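## Task

Scene 2: put the mixer tap on hot at full flow. Swing the lever toward the red dot until it stops, and raise it as high as it goes. The lever must stay in that setting without the robot holding it.

## Robot and tools

Robot: one Kinova Gen3 arm with seven revolute joints (waist, shoulder, upper arm roll, elbow, forearm roll, wrist pitch, wrist roll) and a Robotiq 2F-85 parallel gripper. There is only one arm, so every command targets this one gripper.

Frames: all poses are in the scene frame. Its origin sits on the table top directly under the arm base. +z is up, and +y points left when you face along +x. The base may be slightly tilted. The gripper frame (robotiq_pinch) has +z running out along the fingers and +y along the line on which the pads close. end_effector_position is the point midway between the pads when they are shut. Fingertips extend about 19 mm past it when closed and about 6 mm when fully open. Closing the fingers also pushes the tips about 13 mm farther from the wrist, so keep that clearance above surfaces. The reported hand position can be slightly off, more so at long reach.

The row: every motion uses one list of 9 numbers: x, y, z (metres, absolute target for end_effector_position), qw, qx, qy, qz (absolute target orientation, w first), then gripper position and gripper speed, each between -1 and 1. Gripper position is absolute: +1 is open (85 mm), 0 is about 41 mm, the pads touch near -0.8, and -1 closes until something blocks the fingers. Gripper speed sets how fast the gap changes, from about 20 mm/s at -1 through 85 at 0 to 150 mm/s at +1. To hold an orientation, repeat the intended quaternion in every row instead of copying the one from the last result, which may have drifted.

Tools:
- execute_actions(actions, pictures): actions holds either nothing, one action, or one wait. An empty list only reports the state, with pictures. An action is {"rows": [...], "steps": n}, with 1 to 15 rows and n from 8 to 15 control steps of 1/30 s (default 15). Each row lasts one step, and the last row repeats if the steps outnumber the rows. A wait is {"steps": n} with n up to 300, counted from the previous result. Pictures come only with an empty list or pictures: true.
- move(target, speed): target is one 9-number row as above, an absolute pose. The gripper follows a straight path to it at up to speed m/s (0.002 to 0.5, default 0.25), rotating the shorter way at up to twice that figure in rad/s. A path lasts 0.5 to 10 s and is cut off at 10 s. The finger values are sent at the start. The move ignores obstacles and may overshoot speed, above all with the arm nearly straight. Its result has a "move:" line giving the ending (done, off_target, moving, held, fault), any limits that acted (paced means the pose was clipped; held means some steps were blocked), and the remaining distance to the target. Pictures are included.
- wait(seconds): 0 to 10 s of letting the scene run with nothing new sent.
- zoom_image(camera, region): enlarges [x0, y0, x1, y1] pixels (at most 504 by 504) from the latest image of cam_head_left, cam_head_right or cam_wrist, all 504x504.
- read_manual(section): licence texts only, no motion.
It cannot be undone.

Limits on commands: a call is refused (nothing sent) if any target lies more than 0.6 m from the last reported position along any gripper axis. At each step the commanded pose is clipped to within 70 mm and 16 degrees of the measured pose, so a far target can take several actions. Check the result pose and send the remainder. When position and orientation cannot both be reached, position is favoured.

Timing: each action's result is read 8 steps before it finishes. Those remaining steps run afterwards while the next reply is prepared, and the robot keeps moving during that time.

Reading results: the state line lists end_effector_position and end_effector_quat_wxyz, joint positions, and joint torques, which change at rest only with contact or load. position_measured_pct is about 50 minus 50 times the finger position: 0 fully open, about 90 when the pads meet. Fingers that stop below about 90 short of their target are holding or blocked by something. "pose unreachable" and HELD mark steps that the clearance check changed or blocked. "Hand target" shows what the controller is currently driving toward.

Things to avoid: fast or deep contact with the tap. Hits grow stronger with speed and with how far the target lies past the contact point. If a joint's contact torque reaches its load limit (50.2 N m for the first four joints, 31.6 N m for the three wrist joints), a TORQUE FAULT halts the arm for 10 s. Holding loads heats the motors: MOTOR HOT appears from 60 °C, and at 75 °C an OVER-TEMPERATURE FAULT lets the arm sag. Also avoid slams, slips, and knocking things over. Once the lever is set, let go and back away so the lever keeps its position unaided, then confirm with the cameras before calling finished_scene.

Each tool is called after "Call:" as name([rows], argument=value, ...), one row to a line, values as JSON.

## Session

Call:
execute_actions(actions=[])

Call:
zoom_image(camera="cam_head_left", region=[150,80,400,330])

Scene clock: 0.00 s of 6000.00 s.
end_effector_position=(+0.5843, +0.5076, +0.1537) position_measured_pct=0.0 end_effector_quat_wxyz=(+0.107, +0.612, +0.565, +0.543)
Joint positions: [-0.236  1.296 -1.165  1.666 -0.521 -1.123  0.656]
Joint velocities: [ 0.    -0.     0.001  0.    -0.001  0.001  0.002]
Joint torques (N m, as the joint torque sensors report them, + toward a larger angle): no reading
Motor temperatures (°C, as the motors report them): [25 27 26 28 34 37 33]
Hand target: +0.584, +0.508, +0.154; +0.107, +0.612, +0.565, +0.543

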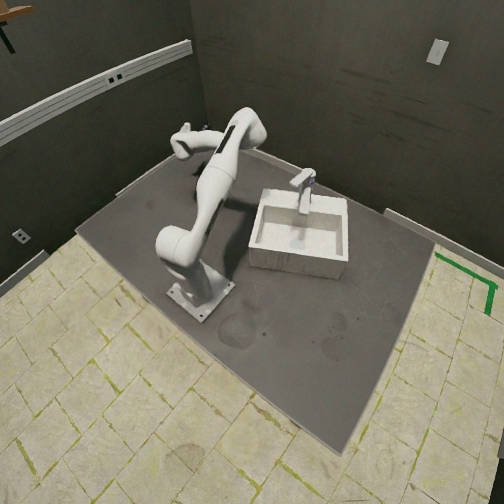

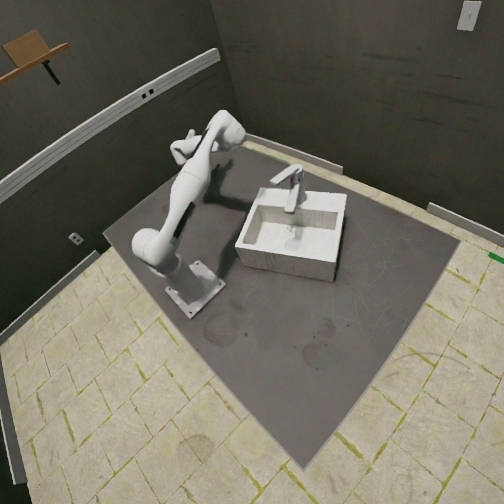

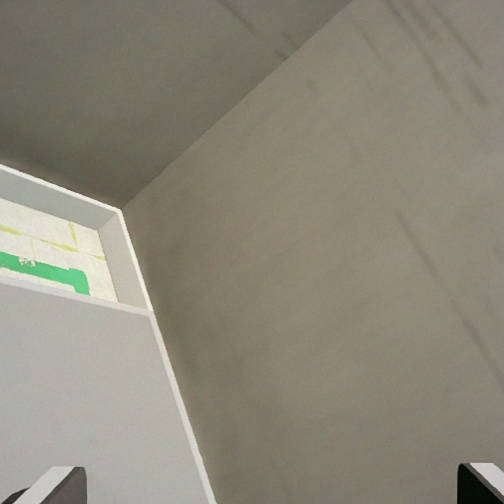

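Region (150, 80, 400, 330) of cam_head_left's 504x504 image, scaled by 2.016, with more detail than that image has.

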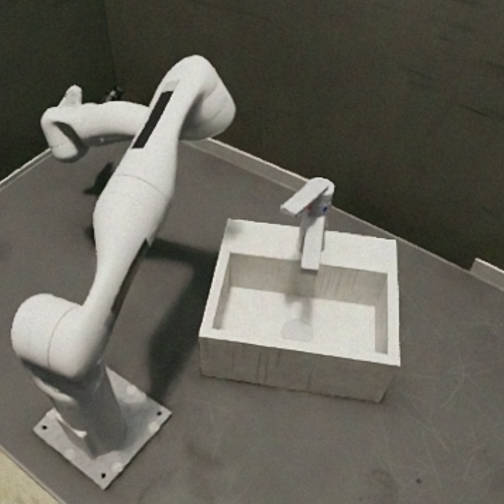

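Call:
move(target=[0.45,0.3,0.45,0.17,0,0.985,0,-1,0])

Call:
move(target=[0.42,-0.04,0.5,0.17,0,0.985,0,-1,0])

Call:
move(target=[0.42,-0.14,0.5,0.17,0,0.985,0,-1,0])

Scene clock: 4.57 s of 6000.00 s.
end_effector_position=(+0.4511, +0.2987, +0.4497) position_measured_pct=91.7 end_effector_quat_wxyz=(+0.170, +0.002, +0.985, -0.000)
Joint positions: [-0.147  0.606 -1.377  1.019 -2.173 -1.79   3.566]
Joint velocities: [-0.008  0.    -0.002 -0.002  0.    -0.001  0.001]
Joint torques (N m, as the joint torque sensors report them, + toward a larger angle): [  0.8  -16.94  -5.33  -6.87   0.68   0.75   0.22]
Motor temperatures (°C, as the motors report them): [25 27 26 28 34 37 33]
Hand target: +0.451, +0.299, +0.450; +0.170, +0.002, +0.985, -0.000
Off the commanded pose: 0.002 m, 0 deg.
Kept back: nothing.
move: done

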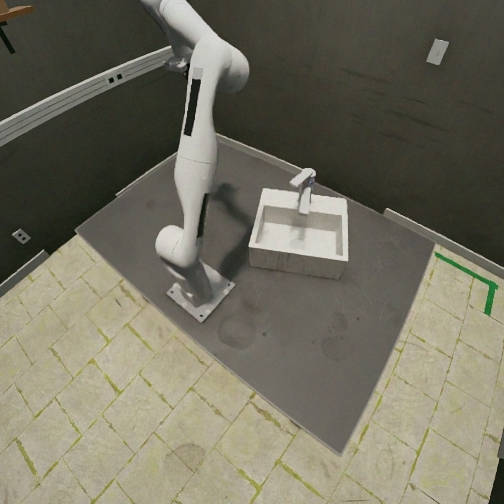

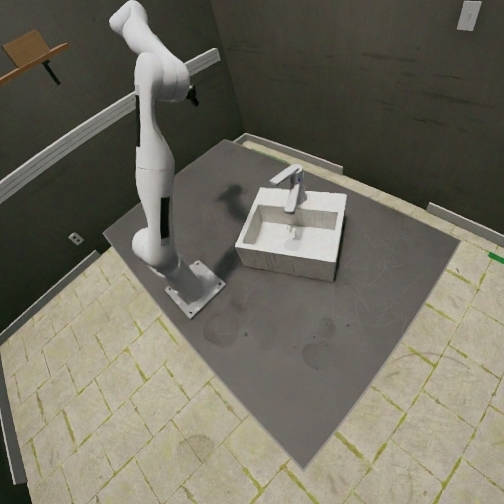

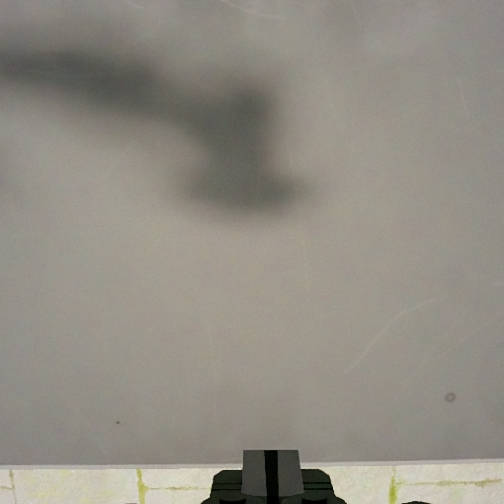

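Scene clock: 6.57 s of 6000.00 s.
end_effector_position=(+0.4195, -0.0396, +0.4989) position_measured_pct=91.7 end_effector_quat_wxyz=(+0.168, -0.000, +0.986, -0.002)
Joint positions: [ 1.135  0.514 -1.952  1.274 -2.41  -1.736  4.158]
Joint velocities: [ 0.004  0.002 -0.001  0.     0.001 -0.001 -0.001]
Joint torques (N m, as the joint torque sensors report them, + toward a larger angle): [ 1.07 -9.41 -5.08 -7.42  0.38  1.21  0.13]
Motor temperatures (°C, as the motors report them): [25 27 26 28 34 37 33]
Hand target: +0.419, -0.040, +0.499; +0.168, +0.000, +0.986, -0.002
Off the commanded pose: 0.001 m, 0 deg.
Kept back: nothing.
move: done

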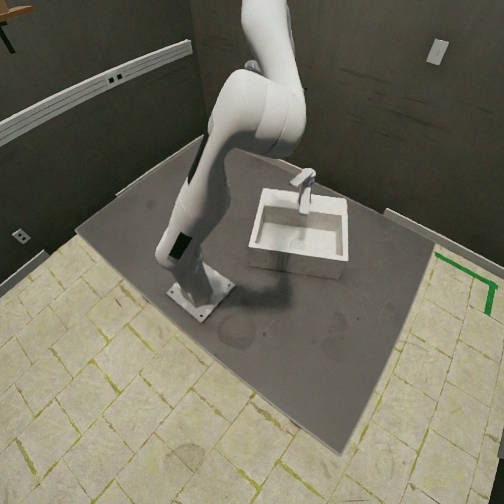

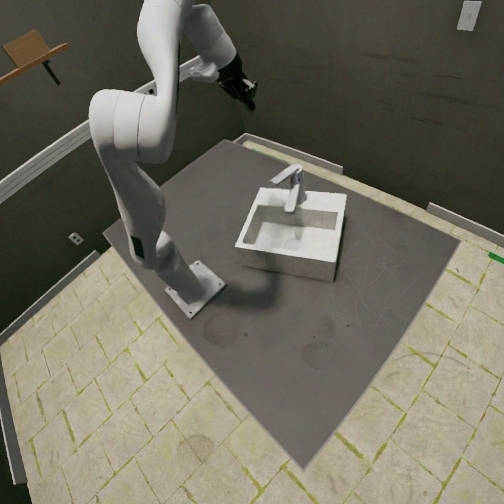

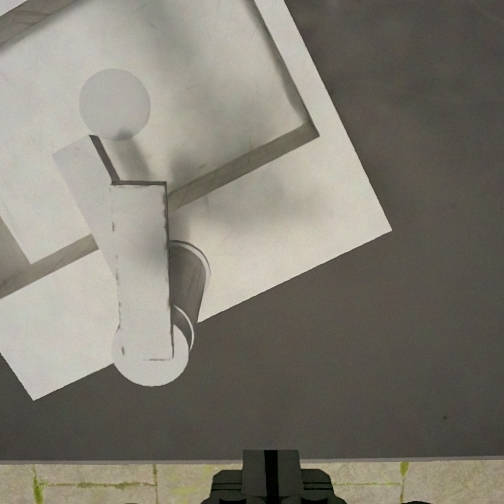

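Scene clock: 7.37 s of 6000.00 s.
end_effector_position=(+0.4199, -0.1397, +0.5002) position_measured_pct=91.7 end_effector_quat_wxyz=(+0.170, -0.000, +0.986, -0.000)
Joint positions: [ 1.272  0.617 -1.982  1.201 -2.338 -1.79   4.36 ]
Joint velocities: [ 0.003  0.003  0.001 -0.    -0.001 -0.    -0.   ]
Joint torques (N m, as the joint torque sensors report them, + toward a larger angle): [  1.24 -10.94  -5.95  -6.15   0.16   1.26   0.24]
Motor temperatures (°C, as the motors report them): [25 27 26 28 34 37 33]
Hand target: +0.420, -0.140, +0.500; +0.170, -0.000, +0.986, -0.000
Off the commanded pose: 0.000 m, 0 deg.
Kept back: nothing.
move: done

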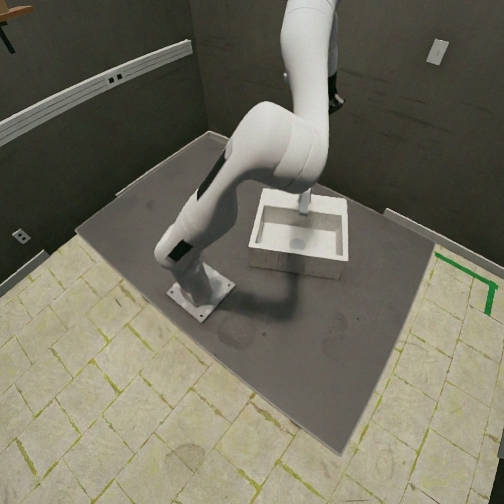

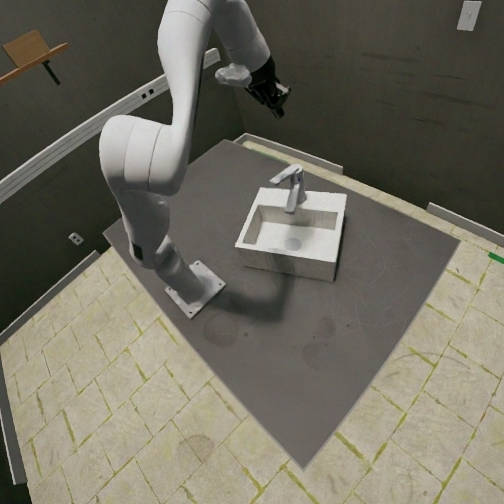

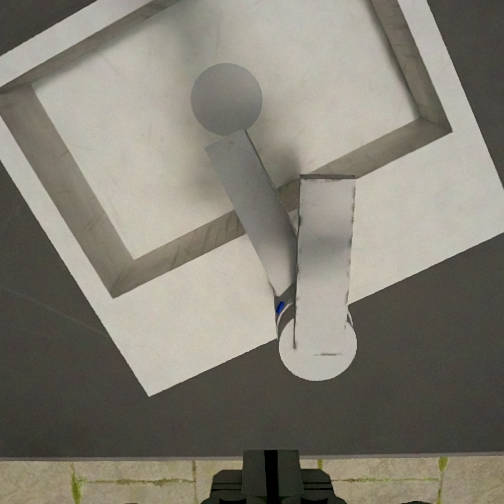

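Call:
move(target=[0.425,-0.15,0.28,0.17,0,0.985,0,-1,0], speed=0.15)

Call:
move(target=[0.425,-0.088,0.28,0.17,0,0.985,0,-1,0], speed=0.03)

Scene clock: 9.53 s of 6000.00 s.
end_effector_position=(+0.4246, -0.1503, +0.2798) position_measured_pct=91.7 end_effector_quat_wxyz=(+0.170, -0.001, +0.985, +0.000)
Joint positions: [ 1.362  0.867 -1.859  1.831 -2.126 -1.332  4.107]
Joint velocities: [ 0.     0.002  0.001  0.001 -0.001  0.002 -0.   ]
Joint torques (N m, as the joint torque sensors report them, + toward a larger angle): [  1.5  -12.78  -7.74  -6.83   0.34   1.12   0.27]
Motor temperatures (°C, as the motors report them): [25 27 26 28 34 37 33]
Hand target: +0.425, -0.150, +0.280; +0.170, -0.001, +0.985, +0.000
Off the commanded pose: 0.000 m, 0 deg.
Kept back: nothing.
move: done

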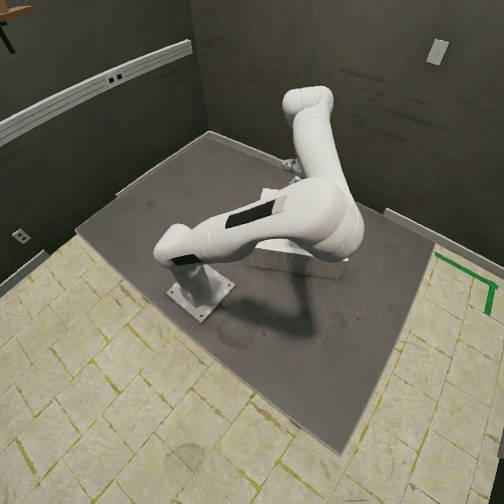

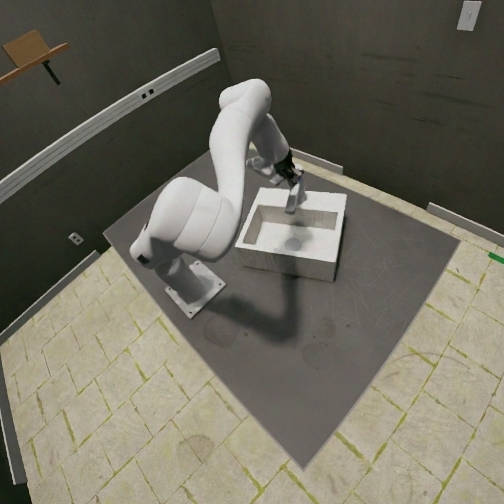

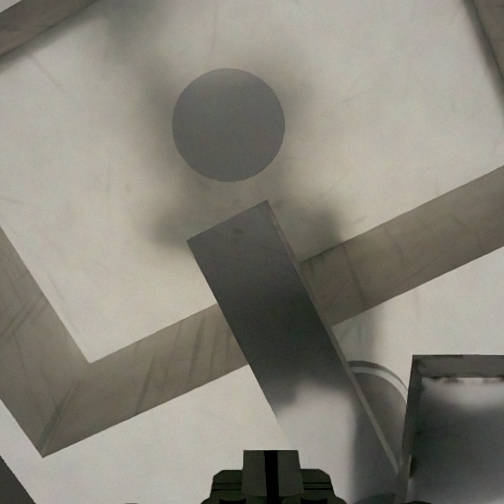

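Scene clock: 11.83 s of 6000.00 s.
end_effector_position=(+0.4235, -0.1078, +0.2777) position_measured_pct=91.7 end_effector_quat_wxyz=(+0.167, +0.016, +0.986, -0.014)
Joint positions: [ 1.27   0.812 -1.855  1.885 -2.117 -1.326  3.93 ]
Joint velocities: [-0.01   0.029 -0.027  0.001  0.025 -0.036 -0.024]
Joint torques (N m, as the joint torque sensors report them, + toward a larger angle): [-12.96 -11.1  -18.41  -3.12  -7.1    8.44   0.71]
Motor temperatures (°C, as the motors report them): [25 27 26 28 34 37 33]
Hand target: +0.425, -0.088, +0.280; +0.170, +0.000, +0.985, +0.000
Off the commanded pose: 0.020 m, 2 deg.
Kept back: nothing.
move: off_target

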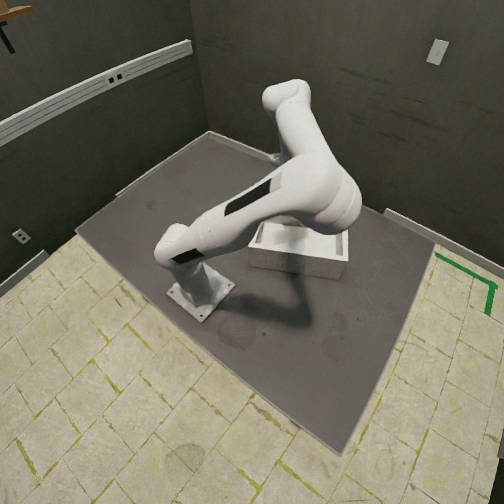

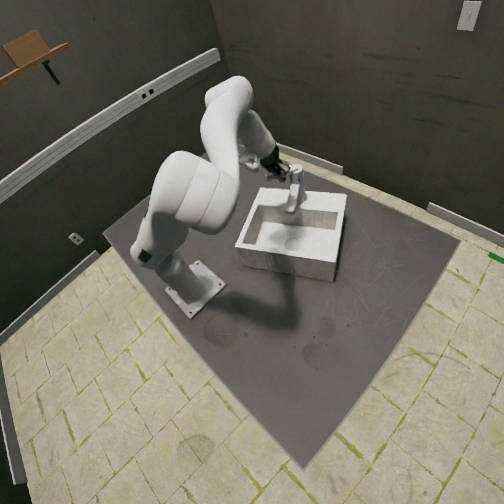

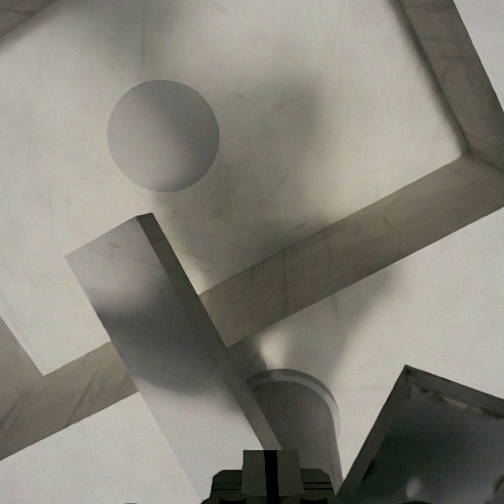

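Call:
move(target=[0.39,-0.14,0.36,0.17,0,0.985,0,-1,0], speed=0.15)

Call:
move(target=[0.375,-0.148,0.29,-0.25,0.75,0.433,0.433,-1,0])

Call:
move(target=[0.41,-0.088,0.25,-0.25,0.75,0.433,0.433,-1,0], speed=0.04)

Scene clock: 13.50 s of 6000.00 s.
end_effector_position=(+0.3902, -0.1396, +0.3598) position_measured_pct=91.7 end_effector_quat_wxyz=(+0.170, +0.000, +0.985, -0.000)
Joint positions: [ 1.453  0.791 -2.059  1.729 -2.254 -1.505  4.147]
Joint velocities: [ 0.005  0.001 -0.001 -0.001  0.001 -0.002 -0.002]
Joint torques (N m, as the joint torque sensors report them, + toward a larger angle): [  0.97 -10.55  -7.4   -7.16   0.2    1.17   0.37]
Motor temperatures (°C, as the motors report them): [25 27 26 28 34 37 33]
Hand target: +0.390, -0.140, +0.360; +0.170, +0.000, +0.985, -0.000
Off the commanded pose: 0.001 m, 0 deg.
Kept back: nothing.
move: done

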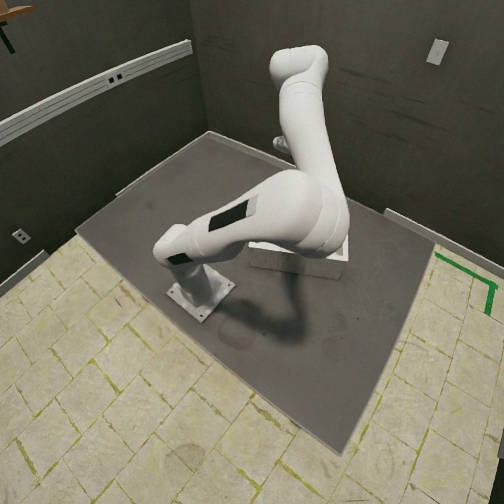

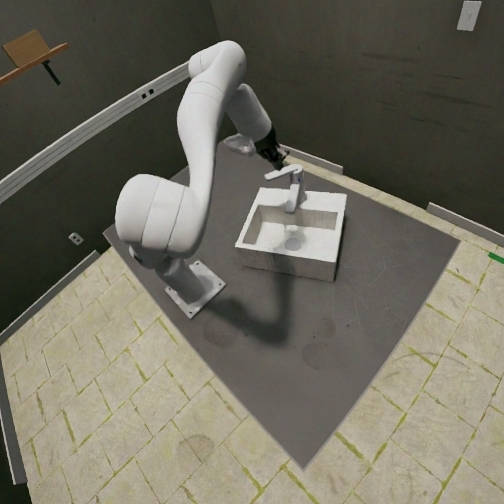

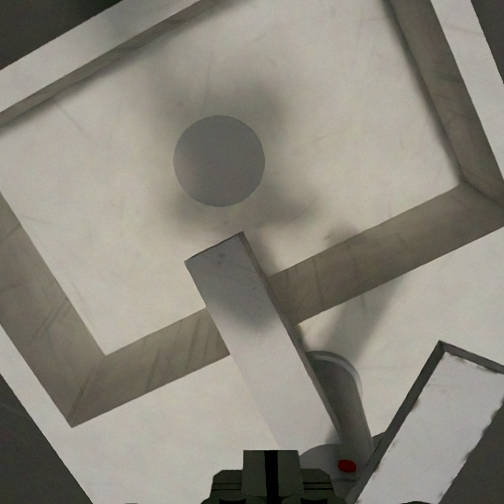

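Scene clock: 18.57 s of 6000.00 s.
end_effector_position=(+0.3745, -0.1472, +0.2890) position_measured_pct=91.7 end_effector_quat_wxyz=(-0.250, +0.750, +0.433, +0.433)
Joint positions: [ 1.729  1.098 -1.544  1.744 -3.061 -1.084  2.968]
Joint velocities: [ 0.005  0.001  0.     0.001 -0.001  0.001  0.001]
Joint torques (N m, as the joint torque sensors report them, + toward a larger angle): [  0.46 -14.63  -9.76  -4.4   -2.32   0.65   0.28]
Motor temperatures (°C, as the motors report them): [25 27 26 28 34 37 33]
Hand target: +0.374, -0.147, +0.289; -0.250, +0.750, +0.433, +0.433
Off the commanded pose: 0.001 m, 0 deg.
Kept back: nothing.
move: done

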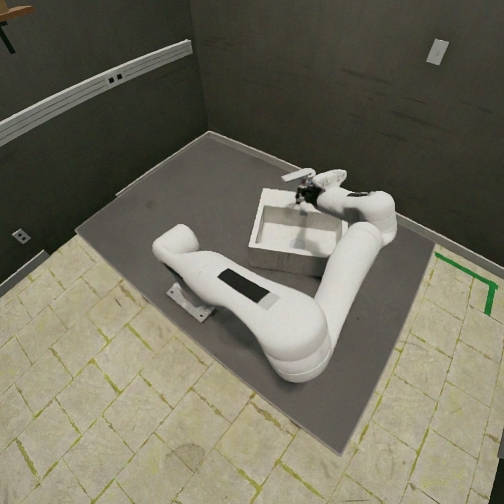

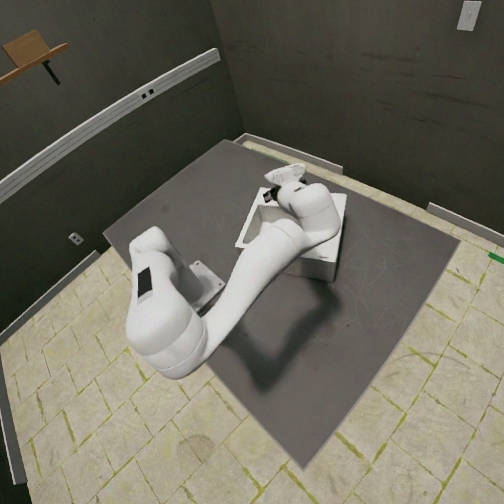

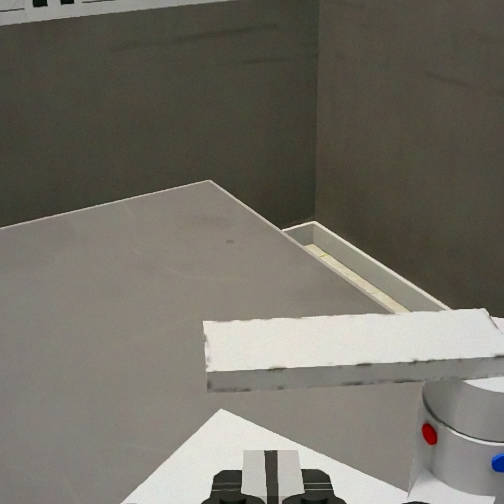

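Scene clock: 20.80 s of 6000.00 s.
end_effector_position=(+0.4098, -0.0882, +0.2501) position_measured_pct=91.7 end_effector_quat_wxyz=(-0.250, +0.750, +0.433, +0.433)
Joint positions: [ 1.604  1.118 -1.488  1.874 -3.029 -0.841  2.938]
Joint velocities: [-0.002  0.001  0.     0.001 -0.001  0.     0.   ]
Joint torques (N m, as the joint torque sensors report them, + toward a larger angle): [  1.48 -14.13  -9.66  -3.64  -1.87   0.86   0.29]
Motor temperatures (°C, as the motors report them): [25 27 26 28 34 37 33]
Hand target: +0.410, -0.088, +0.250; -0.250, +0.750, +0.433, +0.433
Off the commanded pose: 0.000 m, 0 deg.
Kept back: nothing.
move: done

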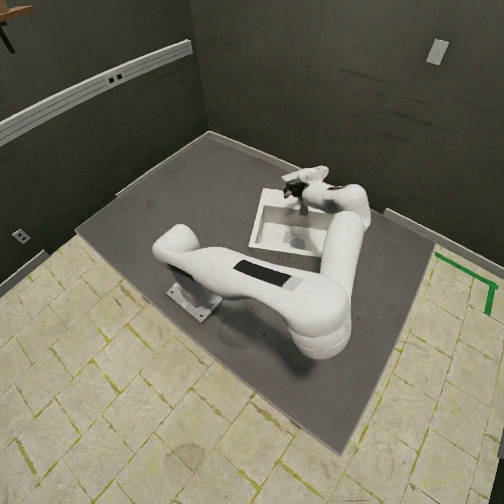

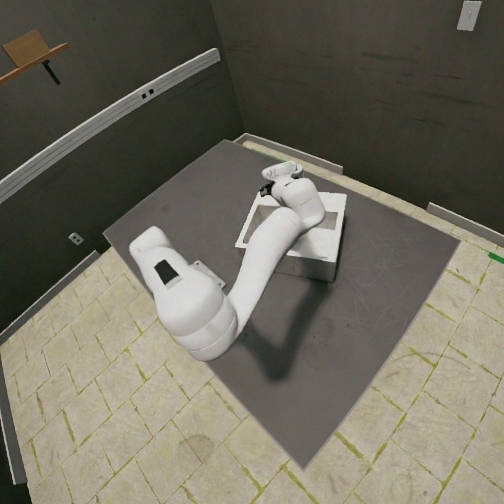

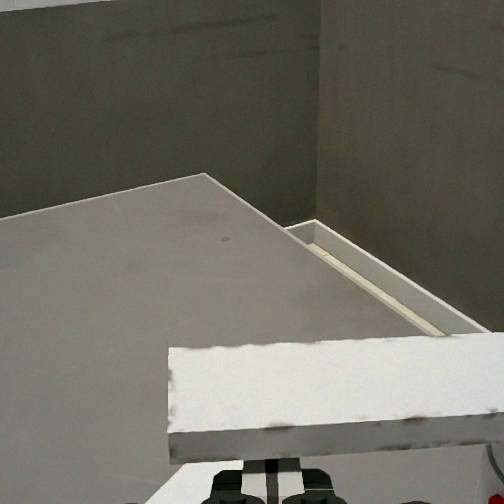

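Call:
move(target=[0.413,-0.08,0.295,-0.25,0.75,0.433,0.433,-1,0], speed=0.025)

Scene clock: 23.10 s of 6000.00 s.
end_effector_position=(+0.4104, -0.0826, +0.2883) position_measured_pct=91.7 end_effector_quat_wxyz=(-0.250, +0.753, +0.432, +0.428)
Joint positions: [ 1.613  1.053 -1.552  1.844 -3.065 -0.891  2.875]
Joint velocities: [ 0.     0.007 -0.01   0.     0.015 -0.001 -0.016]
Joint torques (N m, as the joint torque sensors report them, + toward a larger angle): [ -0.82 -14.86 -17.69  -7.52  -5.84   2.21   0.01]
Motor temperatures (°C, as the motors report them): [25 27 26 28 34 37 33]
Hand target: +0.413, -0.080, +0.295; -0.250, +0.750, +0.433, +0.433
Off the commanded pose: 0.008 m, 1 deg.
Kept back: nothing.
move: off_target

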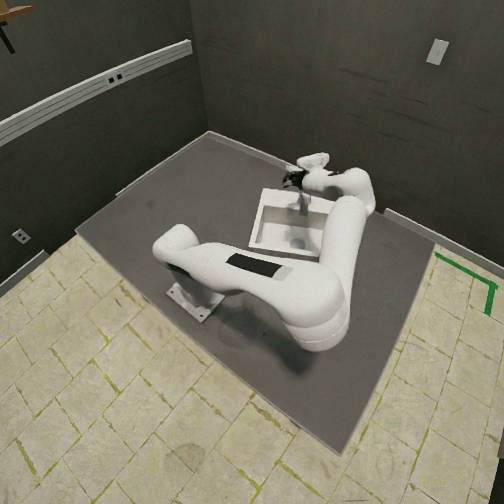

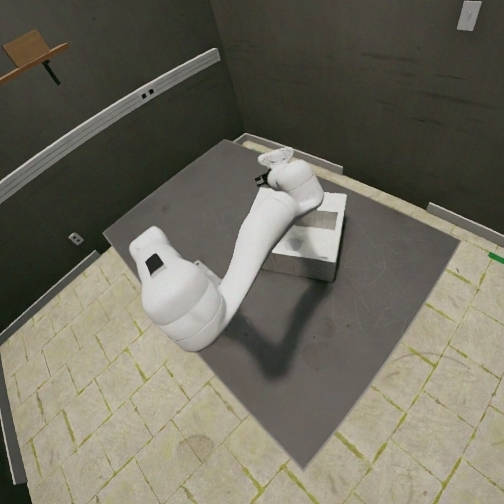

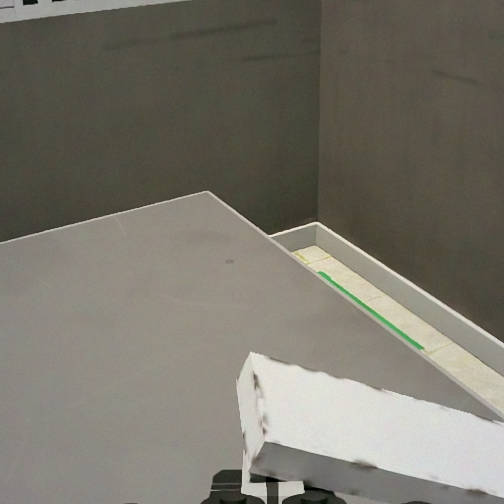

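Call:
move(target=[0.39,-0.1,0.265,-0.25,0.75,0.433,0.433,-1,0], speed=0.06)

Call:
finished_scene(scene=2)

Scene clock: 24.20 s of 6000.00 s.
end_effector_position=(+0.3900, -0.0998, +0.2651) position_measured_pct=91.7 end_effector_quat_wxyz=(-0.250, +0.750, +0.433, +0.433)
Joint positions: [ 1.67   1.109 -1.532  1.871 -3.034 -0.907  2.929]
Joint velocities: [ 0.004  0.003  0.     0.001 -0.001  0.     0.001]
Joint torques (N m, as the joint torque sensors report them, + toward a larger angle): [  0.94 -13.85  -9.65  -4.    -2.08   0.82   0.48]
Motor temperatures (°C, as the motors report them): [25 27 26 28 34 37 33]
Hand target: +0.390, -0.100, +0.265; -0.250, +0.750, +0.433, +0.433
Off the commanded pose: 0.000 m, 0 deg.
Kept back: nothing.
move: done

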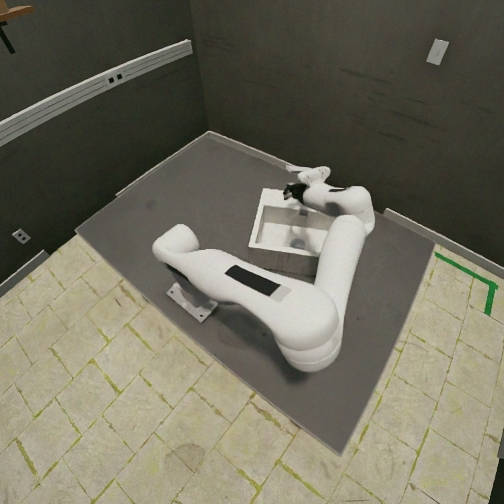

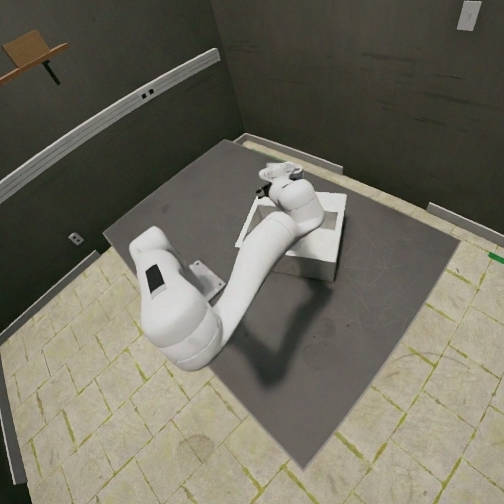

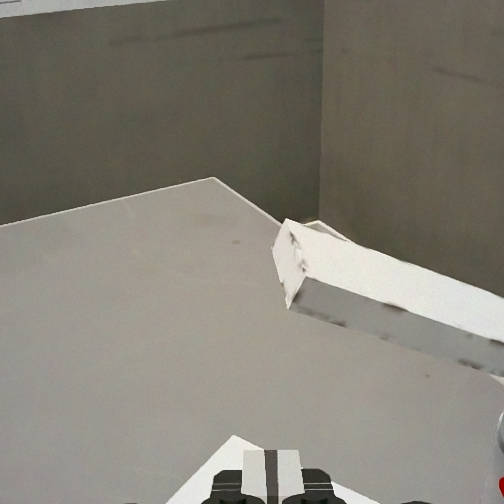

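The scene is finished: the task was done.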